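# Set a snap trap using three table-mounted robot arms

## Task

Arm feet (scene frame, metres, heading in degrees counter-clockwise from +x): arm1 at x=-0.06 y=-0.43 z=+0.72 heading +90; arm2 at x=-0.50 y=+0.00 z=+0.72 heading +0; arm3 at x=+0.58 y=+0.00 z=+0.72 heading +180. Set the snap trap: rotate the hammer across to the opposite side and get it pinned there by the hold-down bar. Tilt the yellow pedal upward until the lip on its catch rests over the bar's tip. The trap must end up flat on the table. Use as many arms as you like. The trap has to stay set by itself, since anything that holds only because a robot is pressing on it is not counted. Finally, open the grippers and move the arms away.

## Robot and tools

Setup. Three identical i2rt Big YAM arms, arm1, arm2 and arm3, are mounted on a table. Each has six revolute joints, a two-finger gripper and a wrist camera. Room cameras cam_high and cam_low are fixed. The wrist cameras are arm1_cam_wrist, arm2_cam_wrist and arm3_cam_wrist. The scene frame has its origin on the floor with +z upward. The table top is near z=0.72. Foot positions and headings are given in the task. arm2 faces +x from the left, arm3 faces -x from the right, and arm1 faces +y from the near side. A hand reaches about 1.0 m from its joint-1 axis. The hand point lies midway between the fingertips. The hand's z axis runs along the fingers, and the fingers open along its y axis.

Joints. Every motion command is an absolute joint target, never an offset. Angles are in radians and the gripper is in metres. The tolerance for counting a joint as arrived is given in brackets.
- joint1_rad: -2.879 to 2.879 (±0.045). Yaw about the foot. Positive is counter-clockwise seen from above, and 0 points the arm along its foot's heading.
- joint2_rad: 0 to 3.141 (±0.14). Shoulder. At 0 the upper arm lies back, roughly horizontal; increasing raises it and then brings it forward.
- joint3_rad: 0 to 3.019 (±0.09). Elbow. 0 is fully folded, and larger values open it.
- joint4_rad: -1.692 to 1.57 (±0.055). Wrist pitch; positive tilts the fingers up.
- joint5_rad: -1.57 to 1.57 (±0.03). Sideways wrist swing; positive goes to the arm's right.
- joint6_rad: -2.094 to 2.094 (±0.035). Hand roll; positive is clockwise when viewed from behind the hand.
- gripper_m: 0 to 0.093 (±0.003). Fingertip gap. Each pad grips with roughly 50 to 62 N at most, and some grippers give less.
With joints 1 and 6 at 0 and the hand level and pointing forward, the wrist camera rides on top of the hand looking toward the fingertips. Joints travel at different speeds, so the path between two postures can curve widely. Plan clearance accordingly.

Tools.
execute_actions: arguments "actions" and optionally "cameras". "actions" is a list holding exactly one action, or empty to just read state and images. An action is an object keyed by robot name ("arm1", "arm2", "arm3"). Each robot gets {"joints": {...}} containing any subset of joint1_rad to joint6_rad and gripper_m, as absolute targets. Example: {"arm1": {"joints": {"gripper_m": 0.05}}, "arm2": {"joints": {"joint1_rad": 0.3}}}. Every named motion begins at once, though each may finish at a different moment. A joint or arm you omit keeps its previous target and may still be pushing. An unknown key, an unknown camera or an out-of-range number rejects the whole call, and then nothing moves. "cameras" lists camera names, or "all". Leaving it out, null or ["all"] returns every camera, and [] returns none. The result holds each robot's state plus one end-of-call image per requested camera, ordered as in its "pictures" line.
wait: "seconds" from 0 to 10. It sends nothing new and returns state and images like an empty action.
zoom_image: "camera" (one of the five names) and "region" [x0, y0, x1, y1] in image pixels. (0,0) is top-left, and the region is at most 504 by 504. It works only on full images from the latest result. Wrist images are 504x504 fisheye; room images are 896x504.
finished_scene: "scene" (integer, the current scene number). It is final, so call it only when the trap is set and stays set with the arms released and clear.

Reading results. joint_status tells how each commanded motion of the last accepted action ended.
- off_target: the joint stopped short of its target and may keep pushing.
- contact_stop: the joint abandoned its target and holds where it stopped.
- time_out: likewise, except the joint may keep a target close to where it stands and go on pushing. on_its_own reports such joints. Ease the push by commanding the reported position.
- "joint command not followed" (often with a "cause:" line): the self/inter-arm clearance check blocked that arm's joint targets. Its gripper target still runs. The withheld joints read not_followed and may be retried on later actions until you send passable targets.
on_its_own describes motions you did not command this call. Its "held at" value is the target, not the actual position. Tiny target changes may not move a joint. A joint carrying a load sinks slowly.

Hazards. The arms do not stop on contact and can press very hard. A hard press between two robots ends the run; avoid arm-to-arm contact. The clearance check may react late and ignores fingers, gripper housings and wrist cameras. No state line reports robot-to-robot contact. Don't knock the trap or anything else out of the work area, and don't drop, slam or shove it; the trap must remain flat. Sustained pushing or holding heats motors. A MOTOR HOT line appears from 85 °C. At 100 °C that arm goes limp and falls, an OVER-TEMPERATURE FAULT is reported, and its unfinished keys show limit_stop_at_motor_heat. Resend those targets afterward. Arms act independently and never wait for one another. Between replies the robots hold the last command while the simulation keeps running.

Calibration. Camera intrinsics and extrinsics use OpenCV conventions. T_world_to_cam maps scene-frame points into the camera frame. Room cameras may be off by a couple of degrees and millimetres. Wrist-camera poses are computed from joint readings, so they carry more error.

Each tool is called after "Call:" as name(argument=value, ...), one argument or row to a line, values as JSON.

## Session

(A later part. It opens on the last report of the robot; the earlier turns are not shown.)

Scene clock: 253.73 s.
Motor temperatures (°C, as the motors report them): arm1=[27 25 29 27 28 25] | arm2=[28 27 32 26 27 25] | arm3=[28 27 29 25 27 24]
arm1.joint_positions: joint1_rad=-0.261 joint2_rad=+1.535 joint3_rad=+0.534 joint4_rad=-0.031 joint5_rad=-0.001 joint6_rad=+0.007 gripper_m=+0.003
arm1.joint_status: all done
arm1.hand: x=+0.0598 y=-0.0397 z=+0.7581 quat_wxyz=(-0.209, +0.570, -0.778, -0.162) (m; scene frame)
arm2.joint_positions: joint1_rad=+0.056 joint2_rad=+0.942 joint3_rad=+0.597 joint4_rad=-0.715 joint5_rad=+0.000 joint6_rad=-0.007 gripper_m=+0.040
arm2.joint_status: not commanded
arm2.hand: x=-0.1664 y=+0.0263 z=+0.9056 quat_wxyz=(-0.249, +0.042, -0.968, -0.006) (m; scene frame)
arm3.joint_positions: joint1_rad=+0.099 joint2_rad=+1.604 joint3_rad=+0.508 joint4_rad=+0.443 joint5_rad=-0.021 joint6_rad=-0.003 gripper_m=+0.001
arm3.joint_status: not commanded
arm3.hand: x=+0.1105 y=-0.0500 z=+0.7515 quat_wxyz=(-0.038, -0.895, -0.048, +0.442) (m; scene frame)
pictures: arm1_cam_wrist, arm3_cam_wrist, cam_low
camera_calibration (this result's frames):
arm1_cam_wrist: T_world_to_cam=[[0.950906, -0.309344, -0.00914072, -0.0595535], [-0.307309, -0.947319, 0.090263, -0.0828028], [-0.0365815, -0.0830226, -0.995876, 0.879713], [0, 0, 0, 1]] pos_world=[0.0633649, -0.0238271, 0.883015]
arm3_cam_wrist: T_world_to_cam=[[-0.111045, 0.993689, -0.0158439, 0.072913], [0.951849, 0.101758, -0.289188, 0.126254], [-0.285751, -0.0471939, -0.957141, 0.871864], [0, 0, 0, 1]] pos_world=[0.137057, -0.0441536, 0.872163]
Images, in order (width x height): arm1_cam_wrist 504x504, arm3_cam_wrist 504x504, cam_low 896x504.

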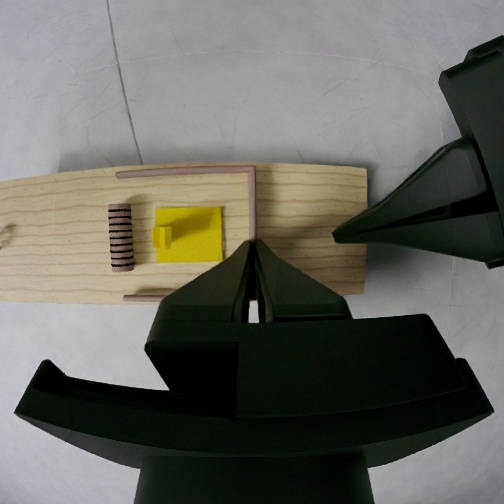

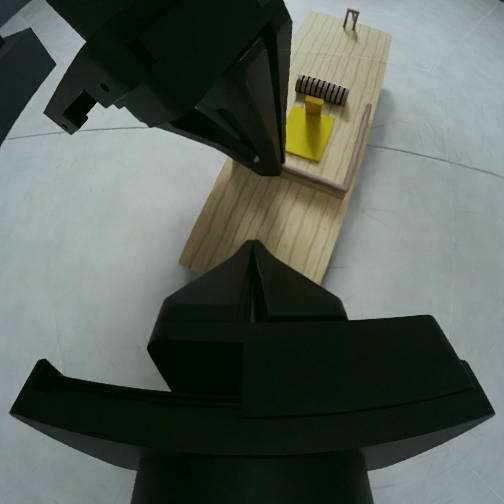

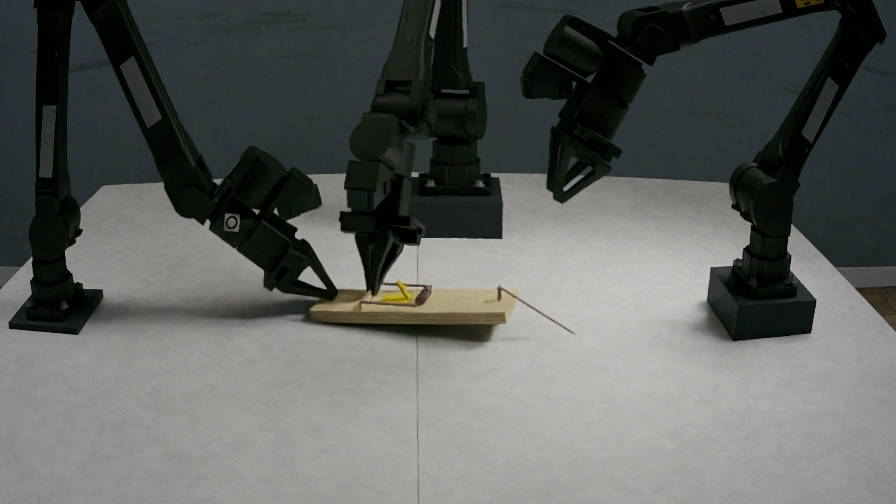

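Call:
execute_actions(
  actions=[
    {"arm1":{"joints":{"joint1_rad":-0.265,"joint2_rad":1.59,"joint3_rad":0.55}},"arm2":{"joints":{"joint1_rad":0.065,"joint2_rad":1.46,"joint3_rad":0.385,"joint4_rad":0.32,"gripper_m":0.0}}},
  ],
  cameras=["arm2_cam_wrist","cam_high","cam_low"],
)

Scene clock: 268.50 s.
Motor temperatures (°C, as the motors report them): arm1=[27 26 29 27 28 25] | arm2=[28 27 32 26 27 25] | arm3=[28 27 29 25 27 24]
arm1.joint_positions: joint1_rad=-0.261 joint2_rad=+1.567 joint3_rad=+0.537 joint4_rad=-0.027 joint5_rad=-0.003 joint6_rad=+0.030 gripper_m=+0.003
arm1.joint_status: all done
arm1.hand: x=+0.0586 y=-0.0419 z=+0.7474 quat_wxyz=(-0.197, +0.562, -0.787, -0.158) (m; scene frame)
arm2.joint_positions: joint1_rad=+0.056 joint2_rad=+1.450 joint3_rad=+0.372 joint4_rad=+0.304 joint5_rad=+0.004 joint6_rad=-0.007 gripper_m=+0.001
arm2.joint_status: all done
arm2.hand: x=-0.1008 y=+0.0302 z=+0.7783 quat_wxyz=(-0.385, +0.040, -0.922, -0.009) (m; scene frame)
arm3.joint_positions: joint1_rad=+0.099 joint2_rad=+1.608 joint3_rad=+0.508 joint4_rad=+0.443 joint5_rad=-0.018 joint6_rad=-0.003 gripper_m=+0.001
arm3.joint_status: not commanded
arm3.hand: x=+0.1109 y=-0.0495 z=+0.7496 quat_wxyz=(-0.036, -0.896, -0.047, +0.441) (m; scene frame)
pictures: arm2_cam_wrist, cam_high, cam_low
camera_calibration (this result's frames):
arm2_cam_wrist: T_world_to_cam=[[0.0710459, -0.997473, 0.000375158, 0.0361408], [-0.982727, -0.07006, -0.171289, 0.0453063], [0.170882, 0.0118007, -0.985221, 0.910167], [0, 0, 0, 1]] pos_world=[-0.113575, 0.0284831, 0.904462]
Images, in order (width x height): arm2_cam_wrist 504x504, cam_high 896x504, cam_low 896x504.

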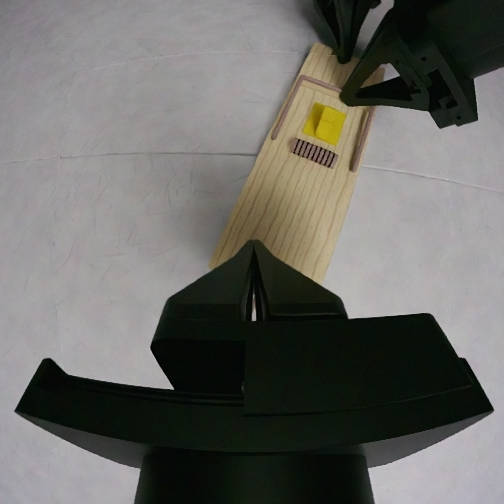

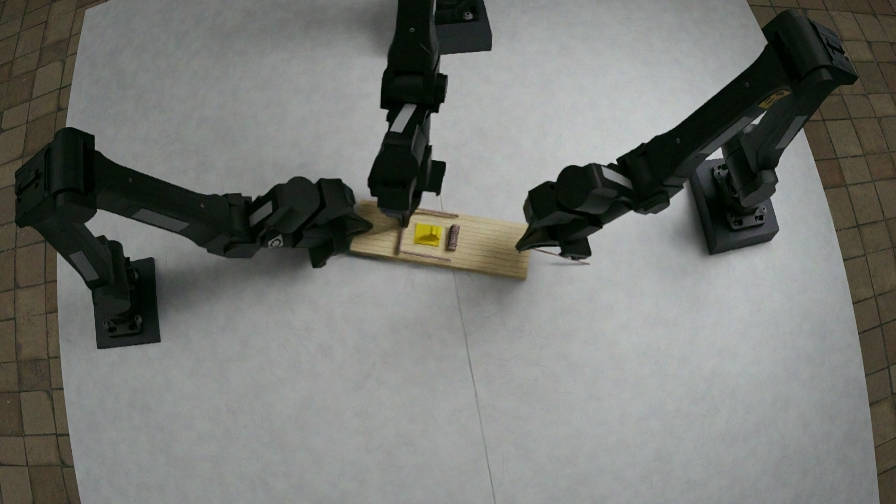

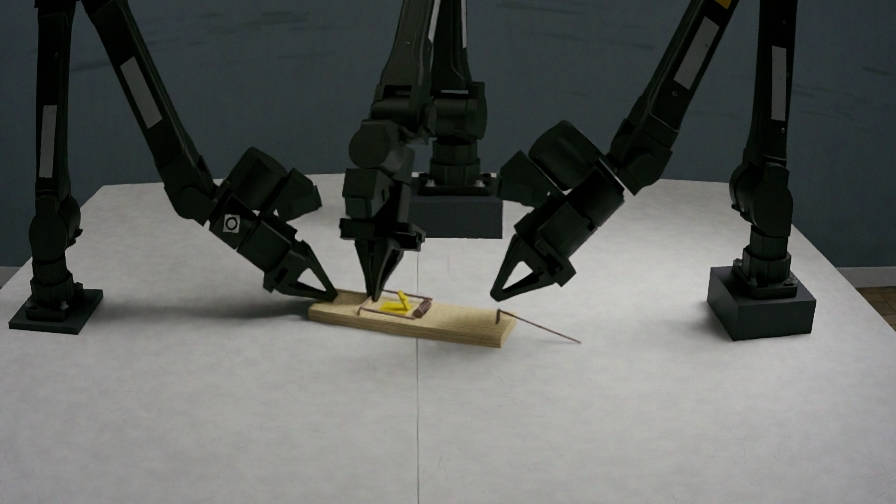

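Call:
execute_actions(
  actions=[
    {"arm2":{"joints":{"joint1_rad":0.13,"joint3_rad":0.41}}},
  ],
  cameras=[],
)

Call:
execute_actions(
  actions=[
    {"arm2":{"joints":{"joint2_rad":1.56}}},
  ],
  cameras=["arm2_cam_wrist","cam_high","cam_low"],
)

Scene clock: 279.27 s.
Motor temperatures (°C, as the motors report them): arm1=[27 26 29 27 28 25] | arm2=[28 27 32 26 27 25] | arm3=[28 27 29 25 27 24]
arm1.joint_positions: joint1_rad=-0.261 joint2_rad=+1.567 joint3_rad=+0.537 joint4_rad=-0.027 joint5_rad=-0.003 joint6_rad=+0.030 gripper_m=+0.003
arm1.joint_status: not commanded
arm1.hand: x=+0.0586 y=-0.0419 z=+0.7474 quat_wxyz=(-0.197, +0.562, -0.787, -0.158) (m; scene frame)
arm2.joint_positions: joint1_rad=+0.128 joint2_rad=+1.450 joint3_rad=+0.382 joint4_rad=+0.304 joint5_rad=+0.003 joint6_rad=-0.007 gripper_m=+0.001
arm2.joint_status: all done
arm2.hand: x=-0.0993 y=+0.0598 z=+0.7815 quat_wxyz=(-0.388, +0.073, -0.918, -0.024) (m; scene frame)
arm3.joint_positions: joint1_rad=+0.099 joint2_rad=+1.608 joint3_rad=+0.508 joint4_rad=+0.443 joint5_rad=-0.018 joint6_rad=-0.003 gripper_m=+0.001
arm3.joint_status: not commanded
arm3.hand: x=+0.1109 y=-0.0495 z=+0.7496 quat_wxyz=(-0.036, -0.896, -0.047, +0.441) (m; scene frame)
pictures: none
No camera images: the call's "cameras" was empty. Leave "cameras" out to get every camera's image.

Scene clock: 280.07 s.
Motor temperatures (°C, as the motors report them): arm1=[27 26 29 27 28 25] | arm2=[28 27 32 26 27 25] | arm3=[28 27 29 25 27 24]
arm1.joint_positions: joint1_rad=-0.261 joint2_rad=+1.567 joint3_rad=+0.537 joint4_rad=-0.027 joint5_rad=-0.003 joint6_rad=+0.030 gripper_m=+0.003
arm1.joint_status: not commanded
arm1.hand: x=+0.0586 y=-0.0419 z=+0.7474 quat_wxyz=(-0.197, +0.562, -0.787, -0.158) (m; scene frame)
arm2.joint_positions: joint1_rad=+0.128 joint2_rad=+1.552 joint3_rad=+0.387 joint4_rad=+0.308 joint5_rad=+0.003 joint6_rad=-0.007 gripper_m=+0.001
arm2.joint_status: all done
arm2.hand: x=-0.1104 y=+0.0579 z=+0.7454 quat_wxyz=(-0.345, +0.074, -0.936, -0.021) (m; scene frame)
arm3.joint_positions: joint1_rad=+0.099 joint2_rad=+1.608 joint3_rad=+0.508 joint4_rad=+0.443 joint5_rad=-0.018 joint6_rad=-0.003 gripper_m=+0.001
arm3.joint_status: not commanded
arm3.hand: x=+0.1109 y=-0.0495 z=+0.7496 quat_wxyz=(-0.036, -0.896, -0.047, +0.441) (m; scene frame)
pictures: arm2_cam_wrist, cam_high, cam_low
camera_calibration (this result's frames):
arm2_cam_wrist: T_world_to_cam=[[0.142958, -0.989729, -0.000410835, 0.0725488], [-0.985926, -0.142372, -0.087635, -0.0262905], [0.0866764, 0.0129331, -0.996153, 0.87778], [0, 0, 0, 1]] pos_world=[-0.112375, 0.0567082, 0.872129]
Images, in order (width x height): arm2_cam_wrist 504x504, cam_high 896x504, cam_low 896x504.

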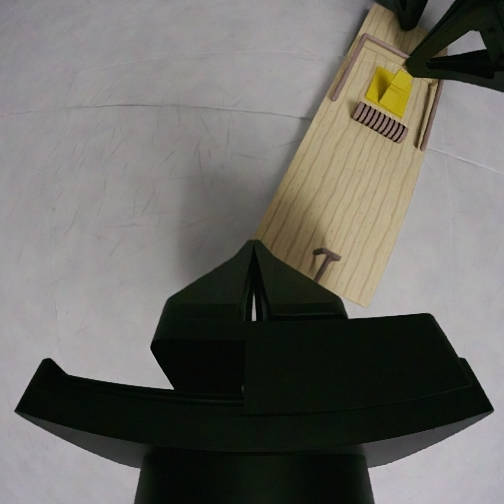

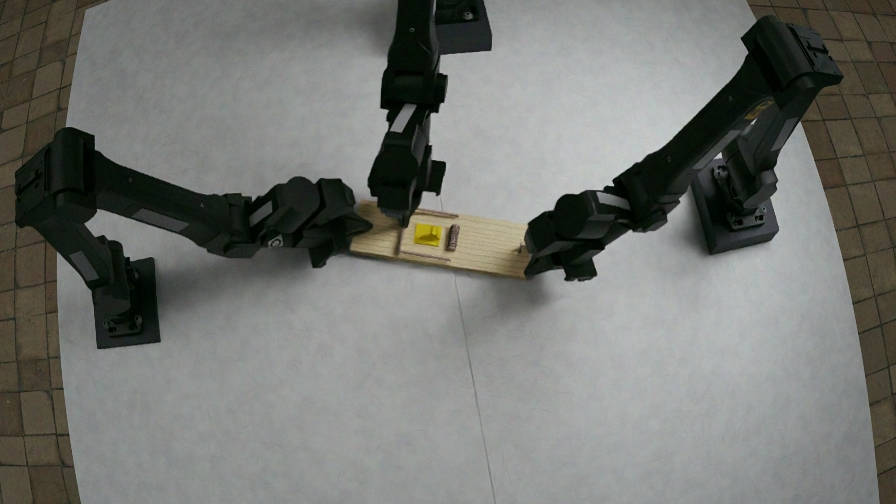

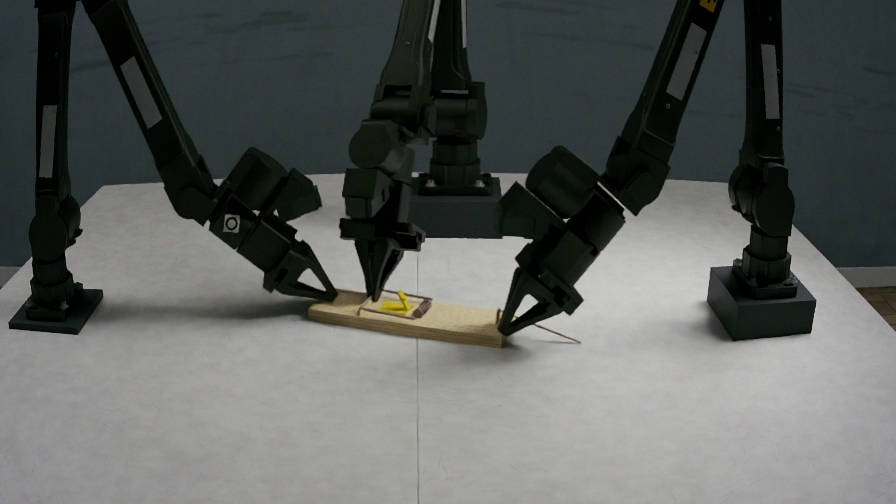

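Call:
execute_actions(
  actions=[
    {"arm2":{"joints":{"joint1_rad":0.088,"joint3_rad":0.44}}},
  ],
  cameras=[],
)

Call:
execute_actions(
  actions=[
    {"arm2":{"joints":{"joint2_rad":1.66}}},
  ],
  cameras=["arm2_cam_wrist","cam_low"],
)

Call:
execute_actions(
  actions=[
    {"arm1":{"joints":{"joint1_rad":-0.24,"joint2_rad":1.46,"joint3_rad":0.535}},"arm3":{"joints":{"joint2_rad":1.68}}},
  ],
  cameras=["arm1_cam_wrist","arm2_cam_wrist","cam_low"],
)

Scene clock: 290.03 s.
Motor temperatures (°C, as the motors report them): arm1=[27 26 29 27 28 25] | arm2=[28 27 31 26 27 25] | arm3=[28 27 29 25 27 24]
arm1.joint_positions: joint1_rad=-0.261 joint2_rad=+1.567 joint3_rad=+0.537 joint4_rad=-0.027 joint5_rad=-0.003 joint6_rad=+0.030 gripper_m=+0.003
arm1.joint_status: not commanded
arm1.hand: x=+0.0586 y=-0.0419 z=+0.7474 quat_wxyz=(-0.197, +0.562, -0.787, -0.158) (m; scene frame)
arm2.joint_positions: joint1_rad=+0.093 joint2_rad=+1.552 joint3_rad=+0.419 joint4_rad=+0.308 joint5_rad=+0.003 joint6_rad=-0.007 gripper_m=+0.001
arm2.joint_status: all done
arm2.hand: x=-0.0913 y=+0.0459 z=+0.7557 quat_wxyz=(-0.360, +0.057, -0.931, -0.015) (m; scene frame)
arm3.joint_positions: joint1_rad=+0.099 joint2_rad=+1.608 joint3_rad=+0.508 joint4_rad=+0.443 joint5_rad=-0.018 joint6_rad=-0.003 gripper_m=+0.001
arm3.joint_status: not commanded
arm3.hand: x=+0.1109 y=-0.0495 z=+0.7496 quat_wxyz=(-0.036, -0.896, -0.047, +0.441) (m; scene frame)
pictures: none
No camera images: the call's "cameras" was empty. Leave "cameras" out to get every camera's image.

Scene clock: 290.77 s.
Motor temperatures (°C, as the motors report them): arm1=[27 26 29 27 28 25] | arm2=[28 27 31 26 27 25] | arm3=[28 27 29 25 27 24]
arm1.joint_positions: joint1_rad=-0.261 joint2_rad=+1.567 joint3_rad=+0.537 joint4_rad=-0.027 joint5_rad=-0.003 joint6_rad=+0.030 gripper_m=+0.003
arm1.joint_status: not commanded
arm1.hand: x=+0.0586 y=-0.0419 z=+0.7474 quat_wxyz=(-0.197, +0.562, -0.787, -0.158) (m; scene frame)
arm2.joint_positions: joint1_rad=+0.093 joint2_rad=+1.608 joint3_rad=+0.443 joint4_rad=+0.332 joint5_rad=+0.003 joint6_rad=-0.007 gripper_m=+0.001
arm2.joint_status: all done
arm2.hand: x=-0.0829 y=+0.0468 z=+0.7453 quat_wxyz=(-0.357, +0.057, -0.932, -0.015) (m; scene frame)
arm3.joint_positions: joint1_rad=+0.099 joint2_rad=+1.608 joint3_rad=+0.508 joint4_rad=+0.443 joint5_rad=-0.018 joint6_rad=-0.003 gripper_m=+0.001
arm3.joint_status: not commanded
arm3.hand: x=+0.1109 y=-0.0495 z=+0.7496 quat_wxyz=(-0.036, -0.896, -0.047, +0.441) (m; scene frame)
pictures: arm2_cam_wrist, cam_low
camera_calibration (this result's frames):
arm2_cam_wrist: T_world_to_cam=[[0.107543, -0.9942, -0.000306872, 0.054866], [-0.987932, -0.106831, -0.112148, 0.0156667], [0.111464, 0.0123639, -0.993692, 0.875702], [0, 0, 0, 1]] pos_world=[-0.0880325, 0.0453944, 0.871952]
Images, in order (width x height): arm2_cam_wrist 504x504, cam_low 896x504.

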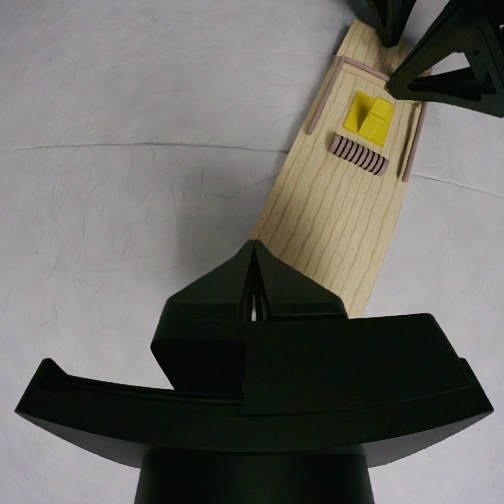

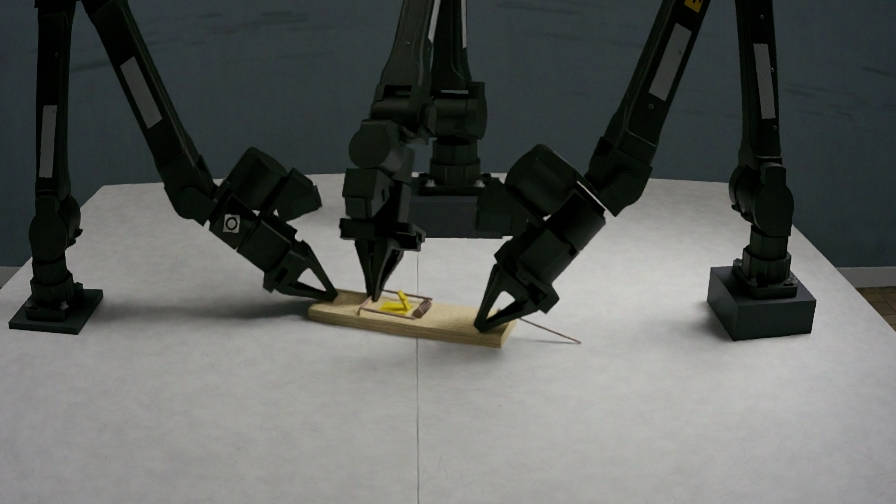

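Scene clock: 291.57 s.
Motor temperatures (°C, as the motors report them): arm1=[27 26 29 27 28 25] | arm2=[28 27 31 26 27 25] | arm3=[28 27 29 25 27 24]
arm1.joint_positions: joint1_rad=-0.250 joint2_rad=+1.502 joint3_rad=+0.526 joint4_rad=-0.039 joint5_rad=+0.003 joint6_rad=+0.030 gripper_m=+0.003
arm1.joint_status: all done
arm1.hand: x=+0.0560 y=-0.0393 z=+0.7675 quat_wxyz=(-0.214, +0.563, -0.780, -0.170) (m; scene frame)
arm2.joint_positions: joint1_rad=+0.093 joint2_rad=+1.608 joint3_rad=+0.443 joint4_rad=+0.332 joint5_rad=+0.003 joint6_rad=-0.007 gripper_m=+0.001
arm2.joint_status: not commanded
arm2.hand: x=-0.0829 y=+0.0468 z=+0.7453 quat_wxyz=(-0.357, +0.057, -0.932, -0.015) (m; scene frame)
arm3.joint_positions: joint1_rad=+0.099 joint2_rad=+1.616 joint3_rad=+0.513 joint4_rad=+0.449 joint5_rad=-0.018 joint6_rad=-0.003 gripper_m=+0.001
arm3.joint_status: all done
arm3.hand: x=+0.1085 y=-0.0497 z=+0.7491 quat_wxyz=(-0.036, -0.895, -0.047, +0.442) (m; scene frame)
pictures: arm1_cam_wrist, arm2_cam_wrist, cam_low
camera_calibration (this result's frames):
arm1_cam_wrist: T_world_to_cam=[[0.947341, -0.319713, -0.0181444, -0.0490875], [-0.317684, -0.945433, 0.0723356, -0.069944], [-0.040281, -0.0627623, -0.997215, 0.890957], [0, 0, 0, 1]] pos_world=[0.0601712, -0.0259028, 0.892645]
arm2_cam_wrist: T_world_to_cam=[[0.107543, -0.9942, -0.000306872, 0.054866], [-0.987932, -0.106831, -0.112148, 0.0156667], [0.111464, 0.0123639, -0.993692, 0.875702], [0, 0, 0, 1]] pos_world=[-0.0880325, 0.0453944, 0.871952]
Images, in order (width x height): arm1_cam_wrist 504x504, arm2_cam_wrist 504x504, cam_low 896x504.

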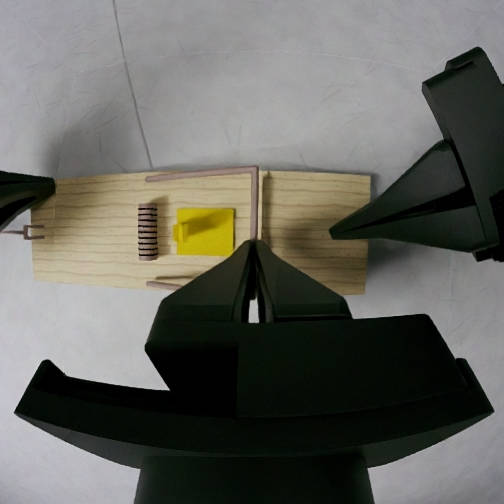

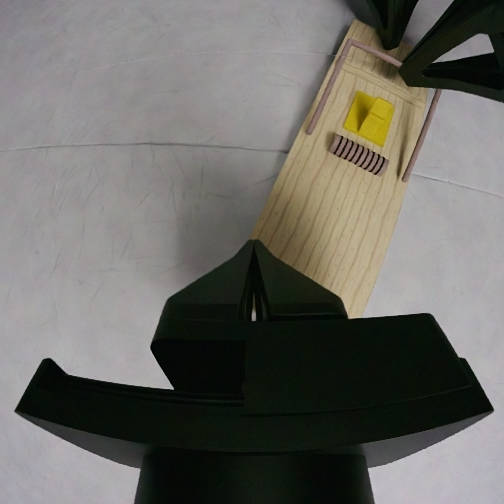

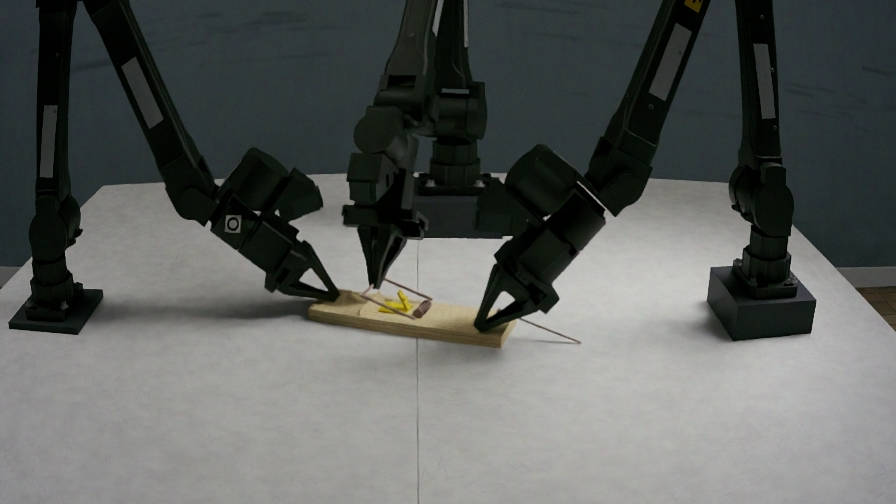

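Call:
execute_actions(
  actions=[
    {"arm1":{"joints":{"joint1_rad":-0.17,"joint2_rad":1.35,"joint3_rad":0.55,"joint4_rad":-0.15,"joint6_rad":0.1}}},
  ],
  cameras=["cam_low"],
)

Call:
execute_actions(
  actions=[
    {"arm1":{"joints":{"joint1_rad":-0.05,"joint2_rad":1.345,"joint3_rad":0.585,"joint4_rad":-0.22,"joint6_rad":0.24}}},
  ],
  cameras=["arm1_cam_wrist","cam_high","cam_low"],
)

Scene clock: 311.83 s.
Motor temperatures (°C, as the motors report them): arm1=[27 26 29 27 28 25] | arm2=[28 27 30 26 27 25] | arm3=[28 27 29 25 27 24]
arm1.joint_positions: joint1_rad=-0.188 joint2_rad=+1.387 joint3_rad=+0.526 joint4_rad=-0.144 joint5_rad=+0.014 joint6_rad=+0.103 gripper_m=+0.003
arm1.joint_status: all done
arm1.hand: x=+0.0322 y=-0.0403 z=+0.7980 quat_wxyz=(-0.210, +0.557, -0.783, -0.183) (m; scene frame)
arm2.joint_positions: joint1_rad=+0.093 joint2_rad=+1.609 joint3_rad=+0.443 joint4_rad=+0.332 joint5_rad=+0.003 joint6_rad=-0.007 gripper_m=+0.001
arm2.joint_status: not commanded
arm2.hand: x=-0.0830 y=+0.0468 z=+0.7450 quat_wxyz=(-0.356, +0.057, -0.933, -0.015) (m; scene frame)
arm3.joint_positions: joint1_rad=+0.099 joint2_rad=+1.624 joint3_rad=+0.523 joint4_rad=+0.449 joint5_rad=-0.023 joint6_rad=-0.003 gripper_m=+0.001
arm3.joint_status: not commanded
arm3.hand: x=+0.1046 y=-0.0509 z=+0.7491 quat_wxyz=(-0.038, -0.894, -0.048, +0.443) (m; scene frame)
pictures: cam_low
Images, in order (width x height): cam_low 896x504.

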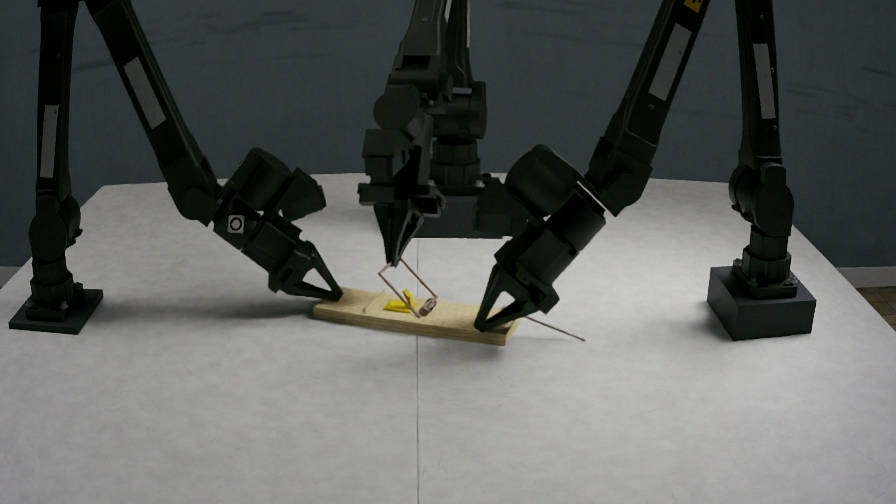

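Scene clock: 312.80 s.
Motor temperatures (°C, as the motors report them): arm1=[27 26 30 27 28 25] | arm2=[28 27 30 26 27 25] | arm3=[28 27 29 25 27 24]
arm1.joint_positions: joint1_rad=-0.040 joint2_rad=+1.367 joint3_rad=+0.528 joint4_rad=-0.225 joint5_rad=+0.001 joint6_rad=+0.210 gripper_m=+0.003
arm1.joint_status: all done
arm1.hand: x=-0.0297 y=-0.0448 z=+0.7966 quat_wxyz=(-0.161, +0.579, -0.776, -0.192) (m; scene frame)
arm2.joint_positions: joint1_rad=+0.093 joint2_rad=+1.643 joint3_rad=+0.442 joint4_rad=+0.330 joint5_rad=+0.001 joint6_rad=-0.007 gripper_m=+0.001
arm2.joint_status: not commanded
arm2.hand: x=-0.0893 y=+0.0463 z=+0.7313 quat_wxyz=(-0.339, +0.058, -0.939, -0.015) (m; scene frame)
arm3.joint_positions: joint1_rad=+0.099 joint2_rad=+1.650 joint3_rad=+0.516 joint4_rad=+0.447 joint5_rad=-0.018 joint6_rad=-0.003 gripper_m=+0.001
arm3.joint_status: not commanded
arm3.hand: x=+0.1116 y=-0.0496 z=+0.7343 quat_wxyz=(-0.036, -0.902, -0.047, +0.427) (m; scene frame)
pictures: arm1_cam_wrist, cam_high, cam_low
camera_calibration (this result's frames):
arm1_cam_wrist: T_world_to_cam=[[0.957927, -0.267272, -0.104604, 0.10248], [-0.253222, -0.958587, 0.130346, -0.149372], [-0.13511, -0.0983735, -0.985935, 0.902797], [0, 0, 0, 1]] pos_world=[-0.0140159, -0.0269843, 0.920289]
Images, in order (width x height): arm1_cam_wrist 504x504, cam_high 896x504, cam_low 896x504.

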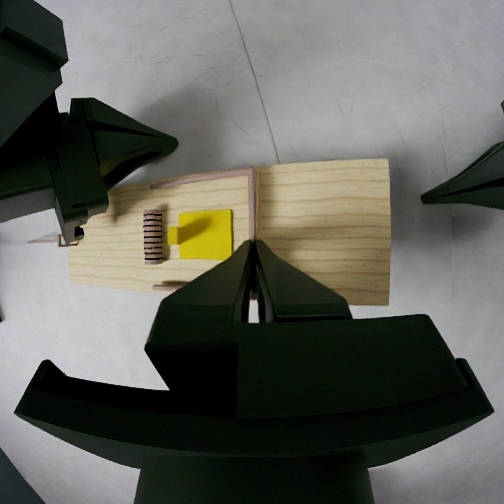

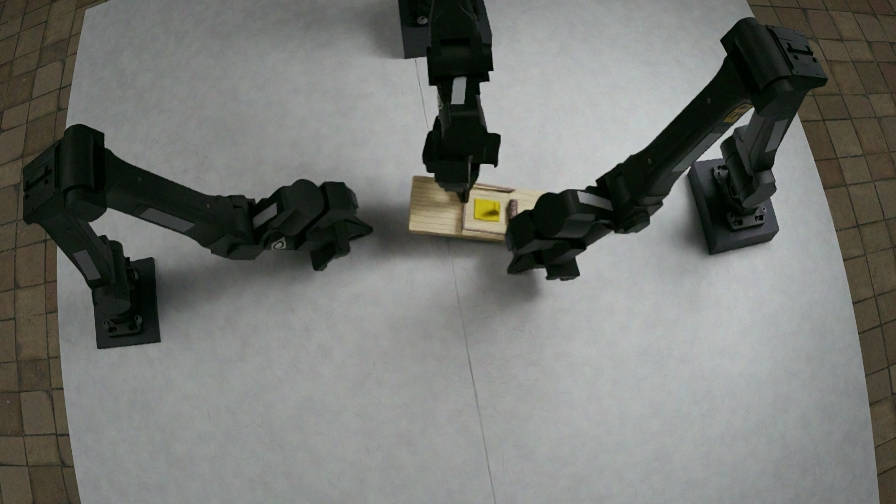

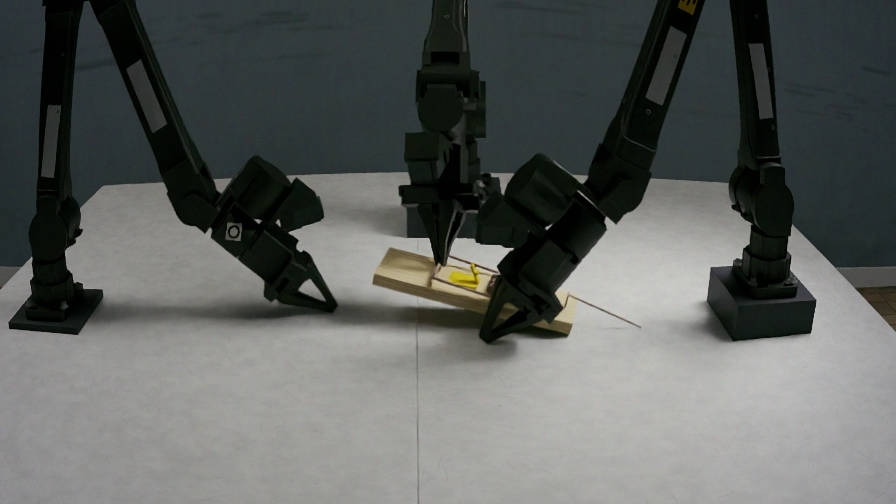

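Call:
execute_actions(
  actions=[
    {"arm2":{"joints":{"joint2_rad":1.25,"joint3_rad":0.3,"joint1_rad":0.2,"gripper_m":0.093}},"arm3":{"joints":{"joint2_rad":1.35,"joint3_rad":0.35,"joint1_rad":0.0,"gripper_m":0.093}}},
  ],
  cameras=[],
)

Call:
execute_actions(
  actions=[
    {"arm1":{"joints":{"joint1_rad":-0.245,"joint2_rad":1.58,"joint3_rad":0.61,"joint4_rad":0.0,"joint6_rad":-0.33}},"arm2":{"joints":{"joint2_rad":1.15,"joint3_rad":0.2,"joint1_rad":0.0}}},
  ],
)

Scene clock: 328.20 s.
Motor temperatures (°C, as the motors report them): arm1=[27 26 31 27 28 25] | arm2=[28 27 30 26 27 25] | arm3=[28 27 28 25 27 24]
arm1.joint_positions: joint1_rad=-0.041 joint2_rad=+1.366 joint3_rad=+0.528 joint4_rad=-0.235 joint5_rad=+0.000 joint6_rad=+0.228 gripper_m=+0.003
arm1.joint_status: not commanded
arm1.hand: x=-0.0295 y=-0.0467 z=+0.7959 quat_wxyz=(-0.157, +0.572, -0.782, -0.190) (m; scene frame)
arm2.joint_positions: joint1_rad=+0.205 joint2_rad=+1.247 joint3_rad=+0.292 joint4_rad=+0.326 joint5_rad=-0.002 joint6_rad=-0.007 gripper_m=+0.093
arm2.joint_status: all done
arm2.hand: x=-0.1243 y=+0.0870 z=+0.8266 quat_wxyz=(-0.448, +0.106, -0.887, -0.048) (m; scene frame)
arm3.joint_positions: joint1_rad=+0.004 joint2_rad=+1.347 joint3_rad=+0.338 joint4_rad=+0.423 joint5_rad=-0.017 joint6_rad=-0.003 gripper_m=+0.093
arm3.joint_status: all done
arm3.hand: x=+0.1678 y=-0.0035 z=+0.7885 quat_wxyz=(-0.014, -0.881, -0.004, +0.473) (m; scene frame)
pictures: none
No camera images: the call's "cameras" was empty. Leave "cameras" out to get every camera's image.

Scene clock: 329.77 s.
Motor temperatures (°C, as the motors report them): arm1=[27 26 31 27 28 25] | arm2=[28 27 30 26 27 25] | arm3=[28 27 29 25 27 24]
arm1.joint_positions: joint1_rad=-0.252 joint2_rad=+1.585 joint3_rad=+0.571 joint4_rad=-0.018 joint5_rad=+0.000 joint6_rad=-0.306 gripper_m=+0.003
arm1.joint_status: all done
arm1.hand: x=+0.0609 y=-0.0245 z=+0.7525 quat_wxyz=(-0.232, +0.687, -0.677, -0.128) (m; scene frame)
arm2.joint_positions: joint1_rad=+0.003 joint2_rad=+1.152 joint3_rad=+0.198 joint4_rad=+0.326 joint5_rad=-0.002 joint6_rad=-0.007 gripper_m=+0.093
arm2.joint_status: all done
arm2.hand: x=-0.1501 y=+0.0089 z=+0.8205 quat_wxyz=(-0.451, +0.016, -0.892, -0.002) (m; scene frame)
arm3.joint_positions: joint1_rad=+0.004 joint2_rad=+1.347 joint3_rad=+0.338 joint4_rad=+0.423 joint5_rad=-0.017 joint6_rad=-0.003 gripper_m=+0.093
arm3.joint_status: not commanded
arm3.hand: x=+0.1678 y=-0.0035 z=+0.7885 quat_wxyz=(-0.014, -0.881, -0.004, +0.473) (m; scene frame)
pictures: arm1_cam_wrist, arm2_cam_wrist, arm3_cam_wrist, cam_high, cam_low
camera_calibration (this result's frames):
arm1_cam_wrist: T_world_to_cam=[[0.988048, -0.0349998, 0.150117, -0.171319], [-0.0510228, -0.993242, 0.10425, -0.0947745], [0.145454, -0.110663, -0.983157, 0.854066], [0, 0, 0, 1]] pos_world=[0.0402079, -0.00561651, 0.875278]
arm2_cam_wrist: T_world_to_cam=[[0.0235843, -0.999714, -0.00384124, 0.0147776], [-0.949693, -0.0212036, -0.312465, 0.122986], [0.312294, 0.0110173, -0.949921, 0.952658], [0, 0, 0, 1]] pos_world=[-0.181059, 0.0068854, 0.943436]
arm3_cam_wrist: T_world_to_cam=[[-0.0121331, 0.999846, -0.0126812, 0.0145336], [0.936351, 0.00691081, -0.350998, 0.128636], [-0.350857, -0.0161327, -0.93629, 0.920506], [0, 0, 0, 1]] pos_world=[0.202694, -0.000570072, 0.907196]
Images, in order (width x height): arm1_cam_wrist 504x504, arm2_cam_wrist 504x504, arm3_cam_wrist 504x504, cam_high 896x504, cam_low 896x504.

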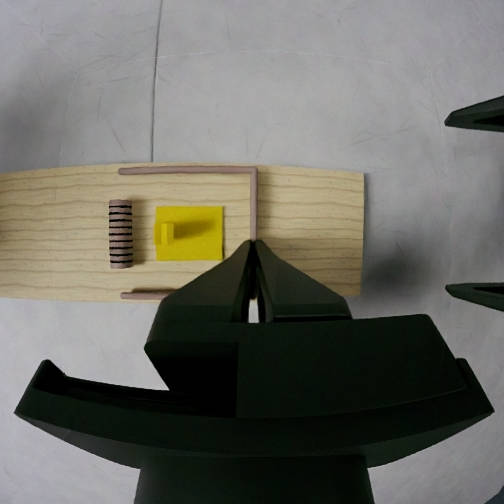

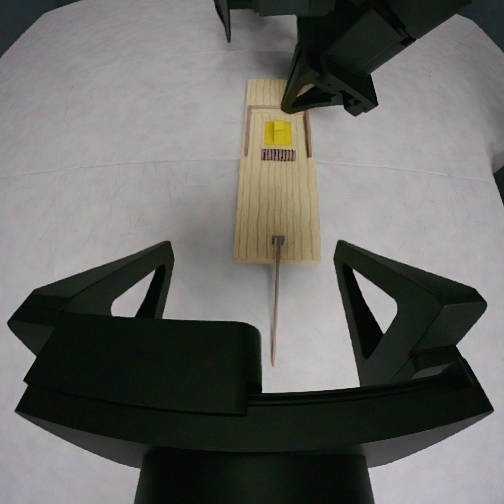

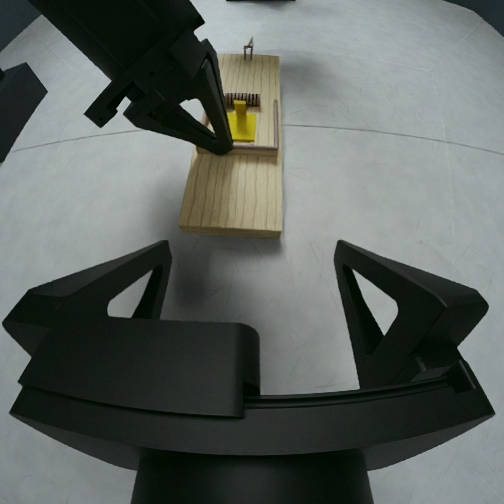

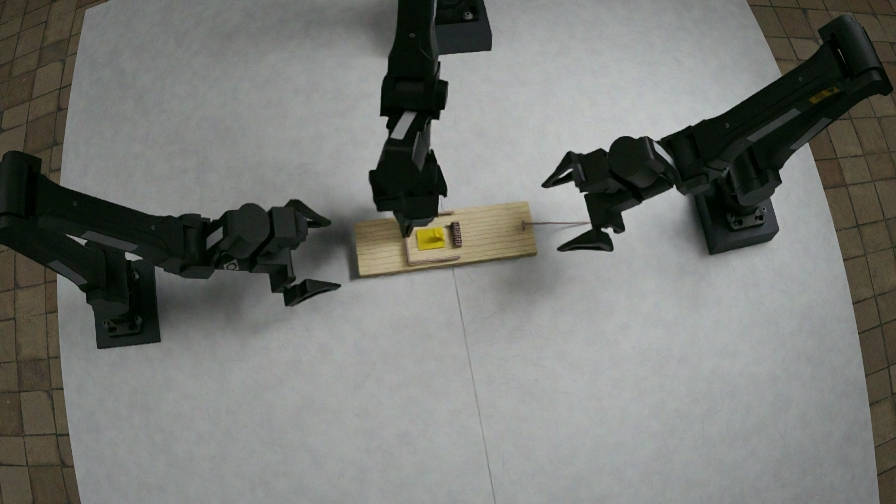

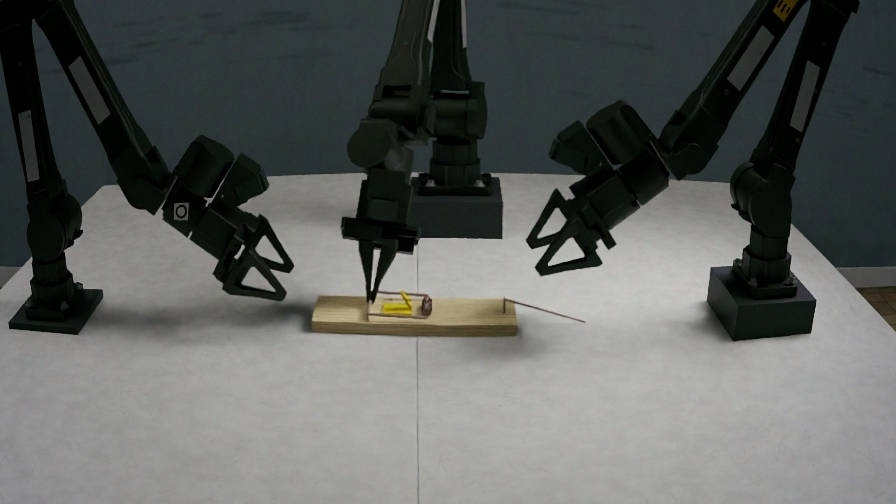

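Call:
execute_actions(
  actions=[
    {"arm2":{"joints":{"joint2_rad":1.62,"joint3_rad":0.27,"joint1_rad":-0.052,"joint4_rad":0.74}},"arm3":{"joints":{"joint2_rad":1.55,"joint3_rad":0.51,"joint1_rad":0.045}},"arm1":{"joints":{"joint2_rad":1.605}}},
  ],
  cameras=["arm2_cam_wrist","arm3_cam_wrist","cam_low"],
)

Scene clock: 353.10 s.
Motor temperatures (°C, as the motors report them): arm1=[27 26 31 27 28 25] | arm2=[28 27 31 26 27 25] | arm3=[28 27 29 25 27 24]
arm1.joint_positions: joint1_rad=-0.252 joint2_rad=+1.588 joint3_rad=+0.571 joint4_rad=-0.014 joint5_rad=+0.000 joint6_rad=-0.310 gripper_m=+0.003
arm1.joint_status: all done
arm1.hand: x=+0.0609 y=-0.0243 z=+0.7514 quat_wxyz=(-0.232, +0.688, -0.676, -0.128) (m; scene frame)
arm2.joint_positions: joint1_rad=-0.047 joint2_rad=+1.609 joint3_rad=+0.254 joint4_rad=+0.724 joint5_rad=-0.002 joint6_rad=-0.007 gripper_m=+0.093
arm2.joint_status: all done
arm2.hand: x=-0.1155 y=-0.0100 z=+0.7607 quat_wxyz=(-0.450, -0.006, -0.893, +0.010) (m; scene frame)
arm3.joint_positions: joint1_rad=+0.034 joint2_rad=+1.554 joint3_rad=+0.483 joint4_rad=+0.423 joint5_rad=-0.017 joint6_rad=-0.003 gripper_m=+0.093
arm3.joint_status: all done
arm3.hand: x=+0.1180 y=-0.0181 z=+0.7599 quat_wxyz=(-0.021, -0.895, -0.017, +0.445) (m; scene frame)
pictures: arm2_cam_wrist, arm3_cam_wrist, cam_low
camera_calibration (this result's frames):
arm2_cam_wrist: T_world_to_cam=[[-0.0267857, -0.999635, -0.00350162, -0.0112643], [-0.95016, 0.0265481, -0.310632, 0.135738], [0.310611, -0.00499338, -0.950524, 0.885416], [0, 0, 0, 1]] pos_world=[-0.14635, -0.0104425, 0.883734]
arm3_cam_wrist: T_world_to_cam=[[-0.0423841, 0.999015, -0.0131317, 0.0320471], [0.955428, 0.0366843, -0.292936, 0.119454], [-0.292166, -0.0249622, -0.956042, 0.883904], [0, 0, 0, 1]] pos_world=[0.145475, -0.0143334, 0.880462]
Images, in order (width x height): arm2_cam_wrist 504x504, arm3_cam_wrist 504x504, cam_low 896x504.

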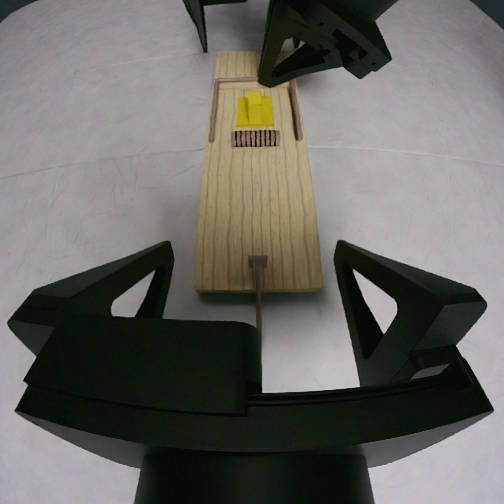

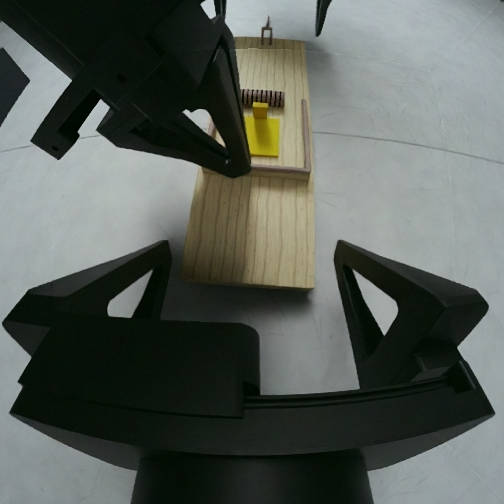

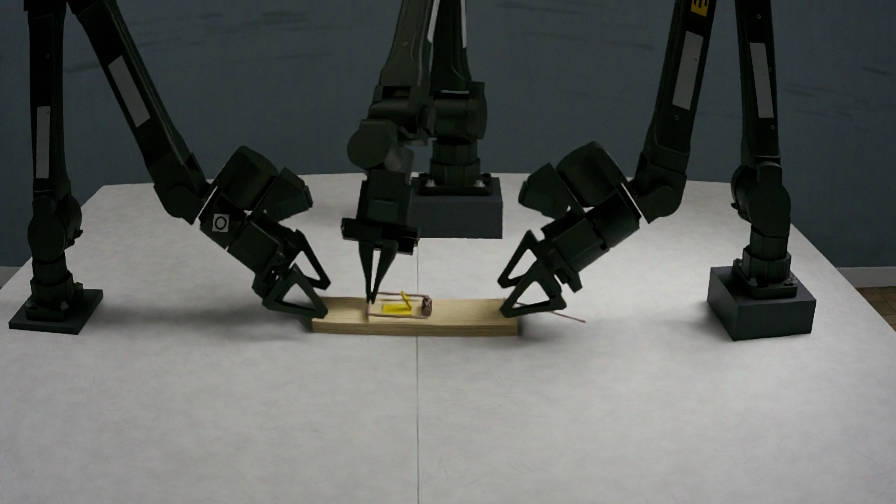

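Call:
execute_actions(
  actions=[
    {"arm2":{"joints":{"joint2_rad":1.70,"joint3_rad":0.285}},"arm3":{"joints":{"joint2_rad":1.64,"joint3_rad":0.52}}},
  ],
  cameras=["cam_low"],
)

Call:
execute_actions(
  actions=[
    {"arm2":{"joints":{"gripper_m":0.05}},"arm3":{"joints":{"gripper_m":0.05}}},
  ],
  cameras=["arm2_cam_wrist","arm3_cam_wrist","cam_low"],
)

Scene clock: 362.37 s.
Motor temperatures (°C, as the motors report them): arm1=[27 26 31 27 28 25] | arm2=[28 27 30 26 27 25] | arm3=[28 28 29 25 27 24]
arm1.joint_positions: joint1_rad=-0.252 joint2_rad=+1.588 joint3_rad=+0.571 joint4_rad=-0.014 joint5_rad=+0.000 joint6_rad=-0.310 gripper_m=+0.003
arm1.joint_status: not commanded
arm1.hand: x=+0.0609 y=-0.0243 z=+0.7514 quat_wxyz=(-0.232, +0.688, -0.676, -0.128) (m; scene frame)
arm2.joint_positions: joint1_rad=-0.047 joint2_rad=+1.689 joint3_rad=+0.271 joint4_rad=+0.727 joint5_rad=-0.002 joint6_rad=-0.007 gripper_m=+0.093
arm2.joint_status: all done
arm2.hand: x=-0.1190 y=-0.0101 z=+0.7367 quat_wxyz=(-0.423, -0.007, -0.906, +0.009) (m; scene frame)
arm3.joint_positions: joint1_rad=+0.036 joint2_rad=+1.622 joint3_rad=+0.493 joint4_rad=+0.430 joint5_rad=-0.013 joint6_rad=-0.012 gripper_m=+0.093
arm3.joint_status: all done
arm3.hand: x=+0.1198 y=-0.0185 z=+0.7353 quat_wxyz=(-0.018, -0.906, -0.021, +0.423) (m; scene frame)
pictures: cam_low
Images, in order (width x height): cam_low 896x504.

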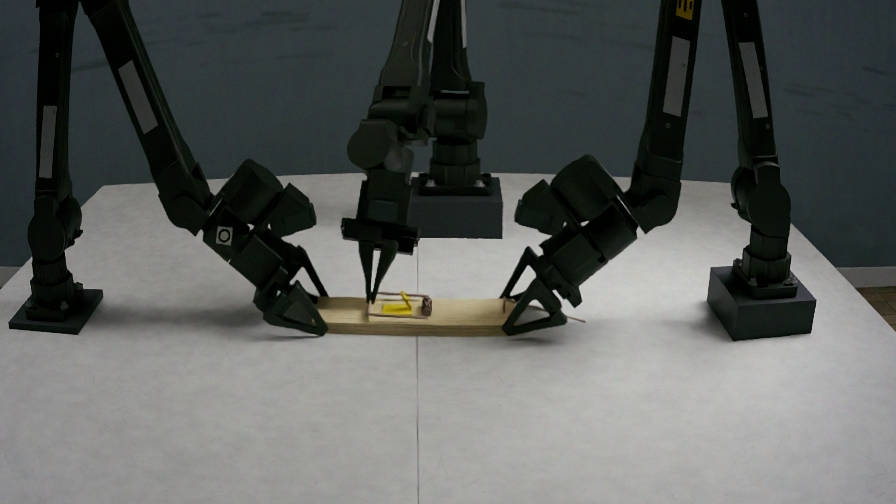

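Scene clock: 362.93 s.
Motor temperatures (°C, as the motors report them): arm1=[27 26 31 27 28 25] | arm2=[28 27 30 26 27 25] | arm3=[28 28 29 25 27 24]
arm1.joint_positions: joint1_rad=-0.252 joint2_rad=+1.591 joint3_rad=+0.574 joint4_rad=-0.011 joint5_rad=-0.002 joint6_rad=-0.311 gripper_m=+0.003
arm1.joint_status: not commanded
arm1.hand: x=+0.0610 y=-0.0224 z=+0.7517 quat_wxyz=(-0.233, +0.688, -0.675, -0.130) (m; scene frame)
arm2.joint_positions: joint1_rad=-0.048 joint2_rad=+1.689 joint3_rad=+0.271 joint4_rad=+0.727 joint5_rad=+0.001 joint6_rad=-0.007 gripper_m=+0.079
arm2.joint_status: gripper_m off_target (ended at +0.079, target +0.050)
arm2.hand: x=-0.1187 y=-0.0109 z=+0.7369 quat_wxyz=(-0.423, -0.007, -0.906, +0.011) (m; scene frame)
arm3.joint_positions: joint1_rad=+0.037 joint2_rad=+1.622 joint3_rad=+0.494 joint4_rad=+0.430 joint5_rad=-0.015 joint6_rad=-0.011 gripper_m=+0.079
arm3.joint_status: gripper_m off_target (ended at +0.079, target +0.050)
arm3.hand: x=+0.1193 y=-0.0193 z=+0.7354 quat_wxyz=(-0.019, -0.906, -0.022, +0.423) (m; scene frame)
pictures: arm2_cam_wrist, arm3_cam_wrist, cam_low
camera_calibration (this result's frames):
arm2_cam_wrist: T_world_to_cam=[[-0.0299929, -0.999549, -0.00139415, -0.0142085], [-0.966966, 0.0293684, -0.253207, 0.0810493], [0.253133, -0.00624631, -0.967411, 0.869361], [0, 0, 0, 1]] pos_world=[-0.142119, -0.011152, 0.861532]
arm3_cam_wrist: T_world_to_cam=[[-0.0483227, 0.998809, -0.00673727, 0.029007], [0.968477, 0.0452028, -0.244967, 0.0744338], [-0.24437, -0.0183623, -0.969508, 0.865122], [0, 0, 0, 1]] pos_world=[0.140724, -0.0164514, 0.857172]
Images, in order (width x height): arm2_cam_wrist 504x504, arm3_cam_wrist 504x504, cam_low 896x504.

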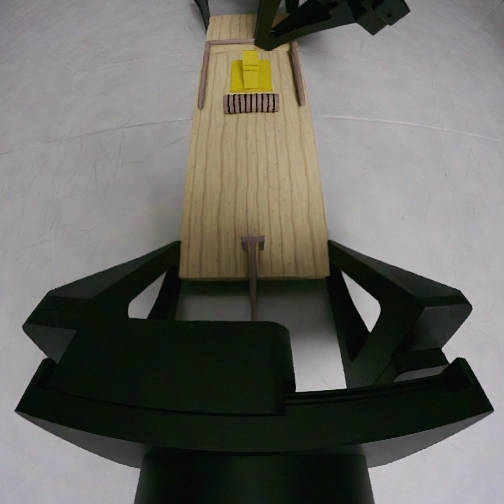

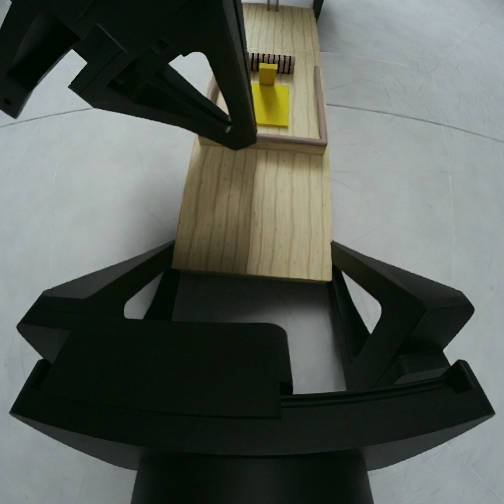

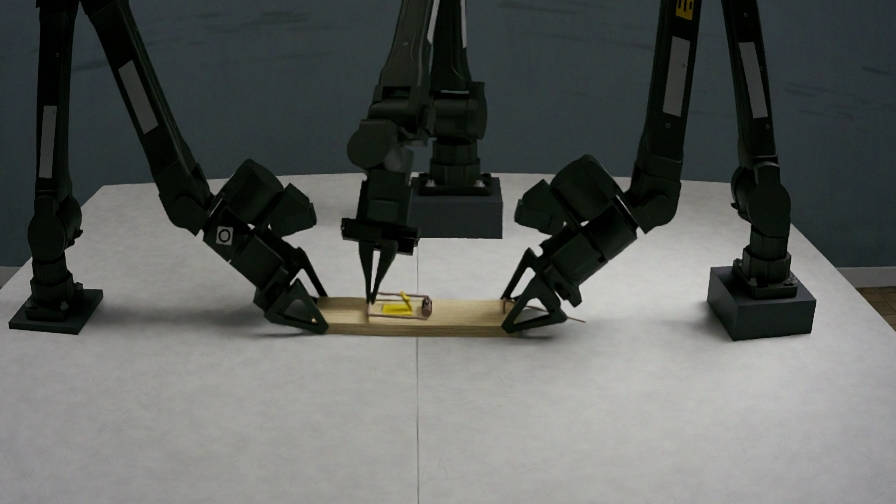

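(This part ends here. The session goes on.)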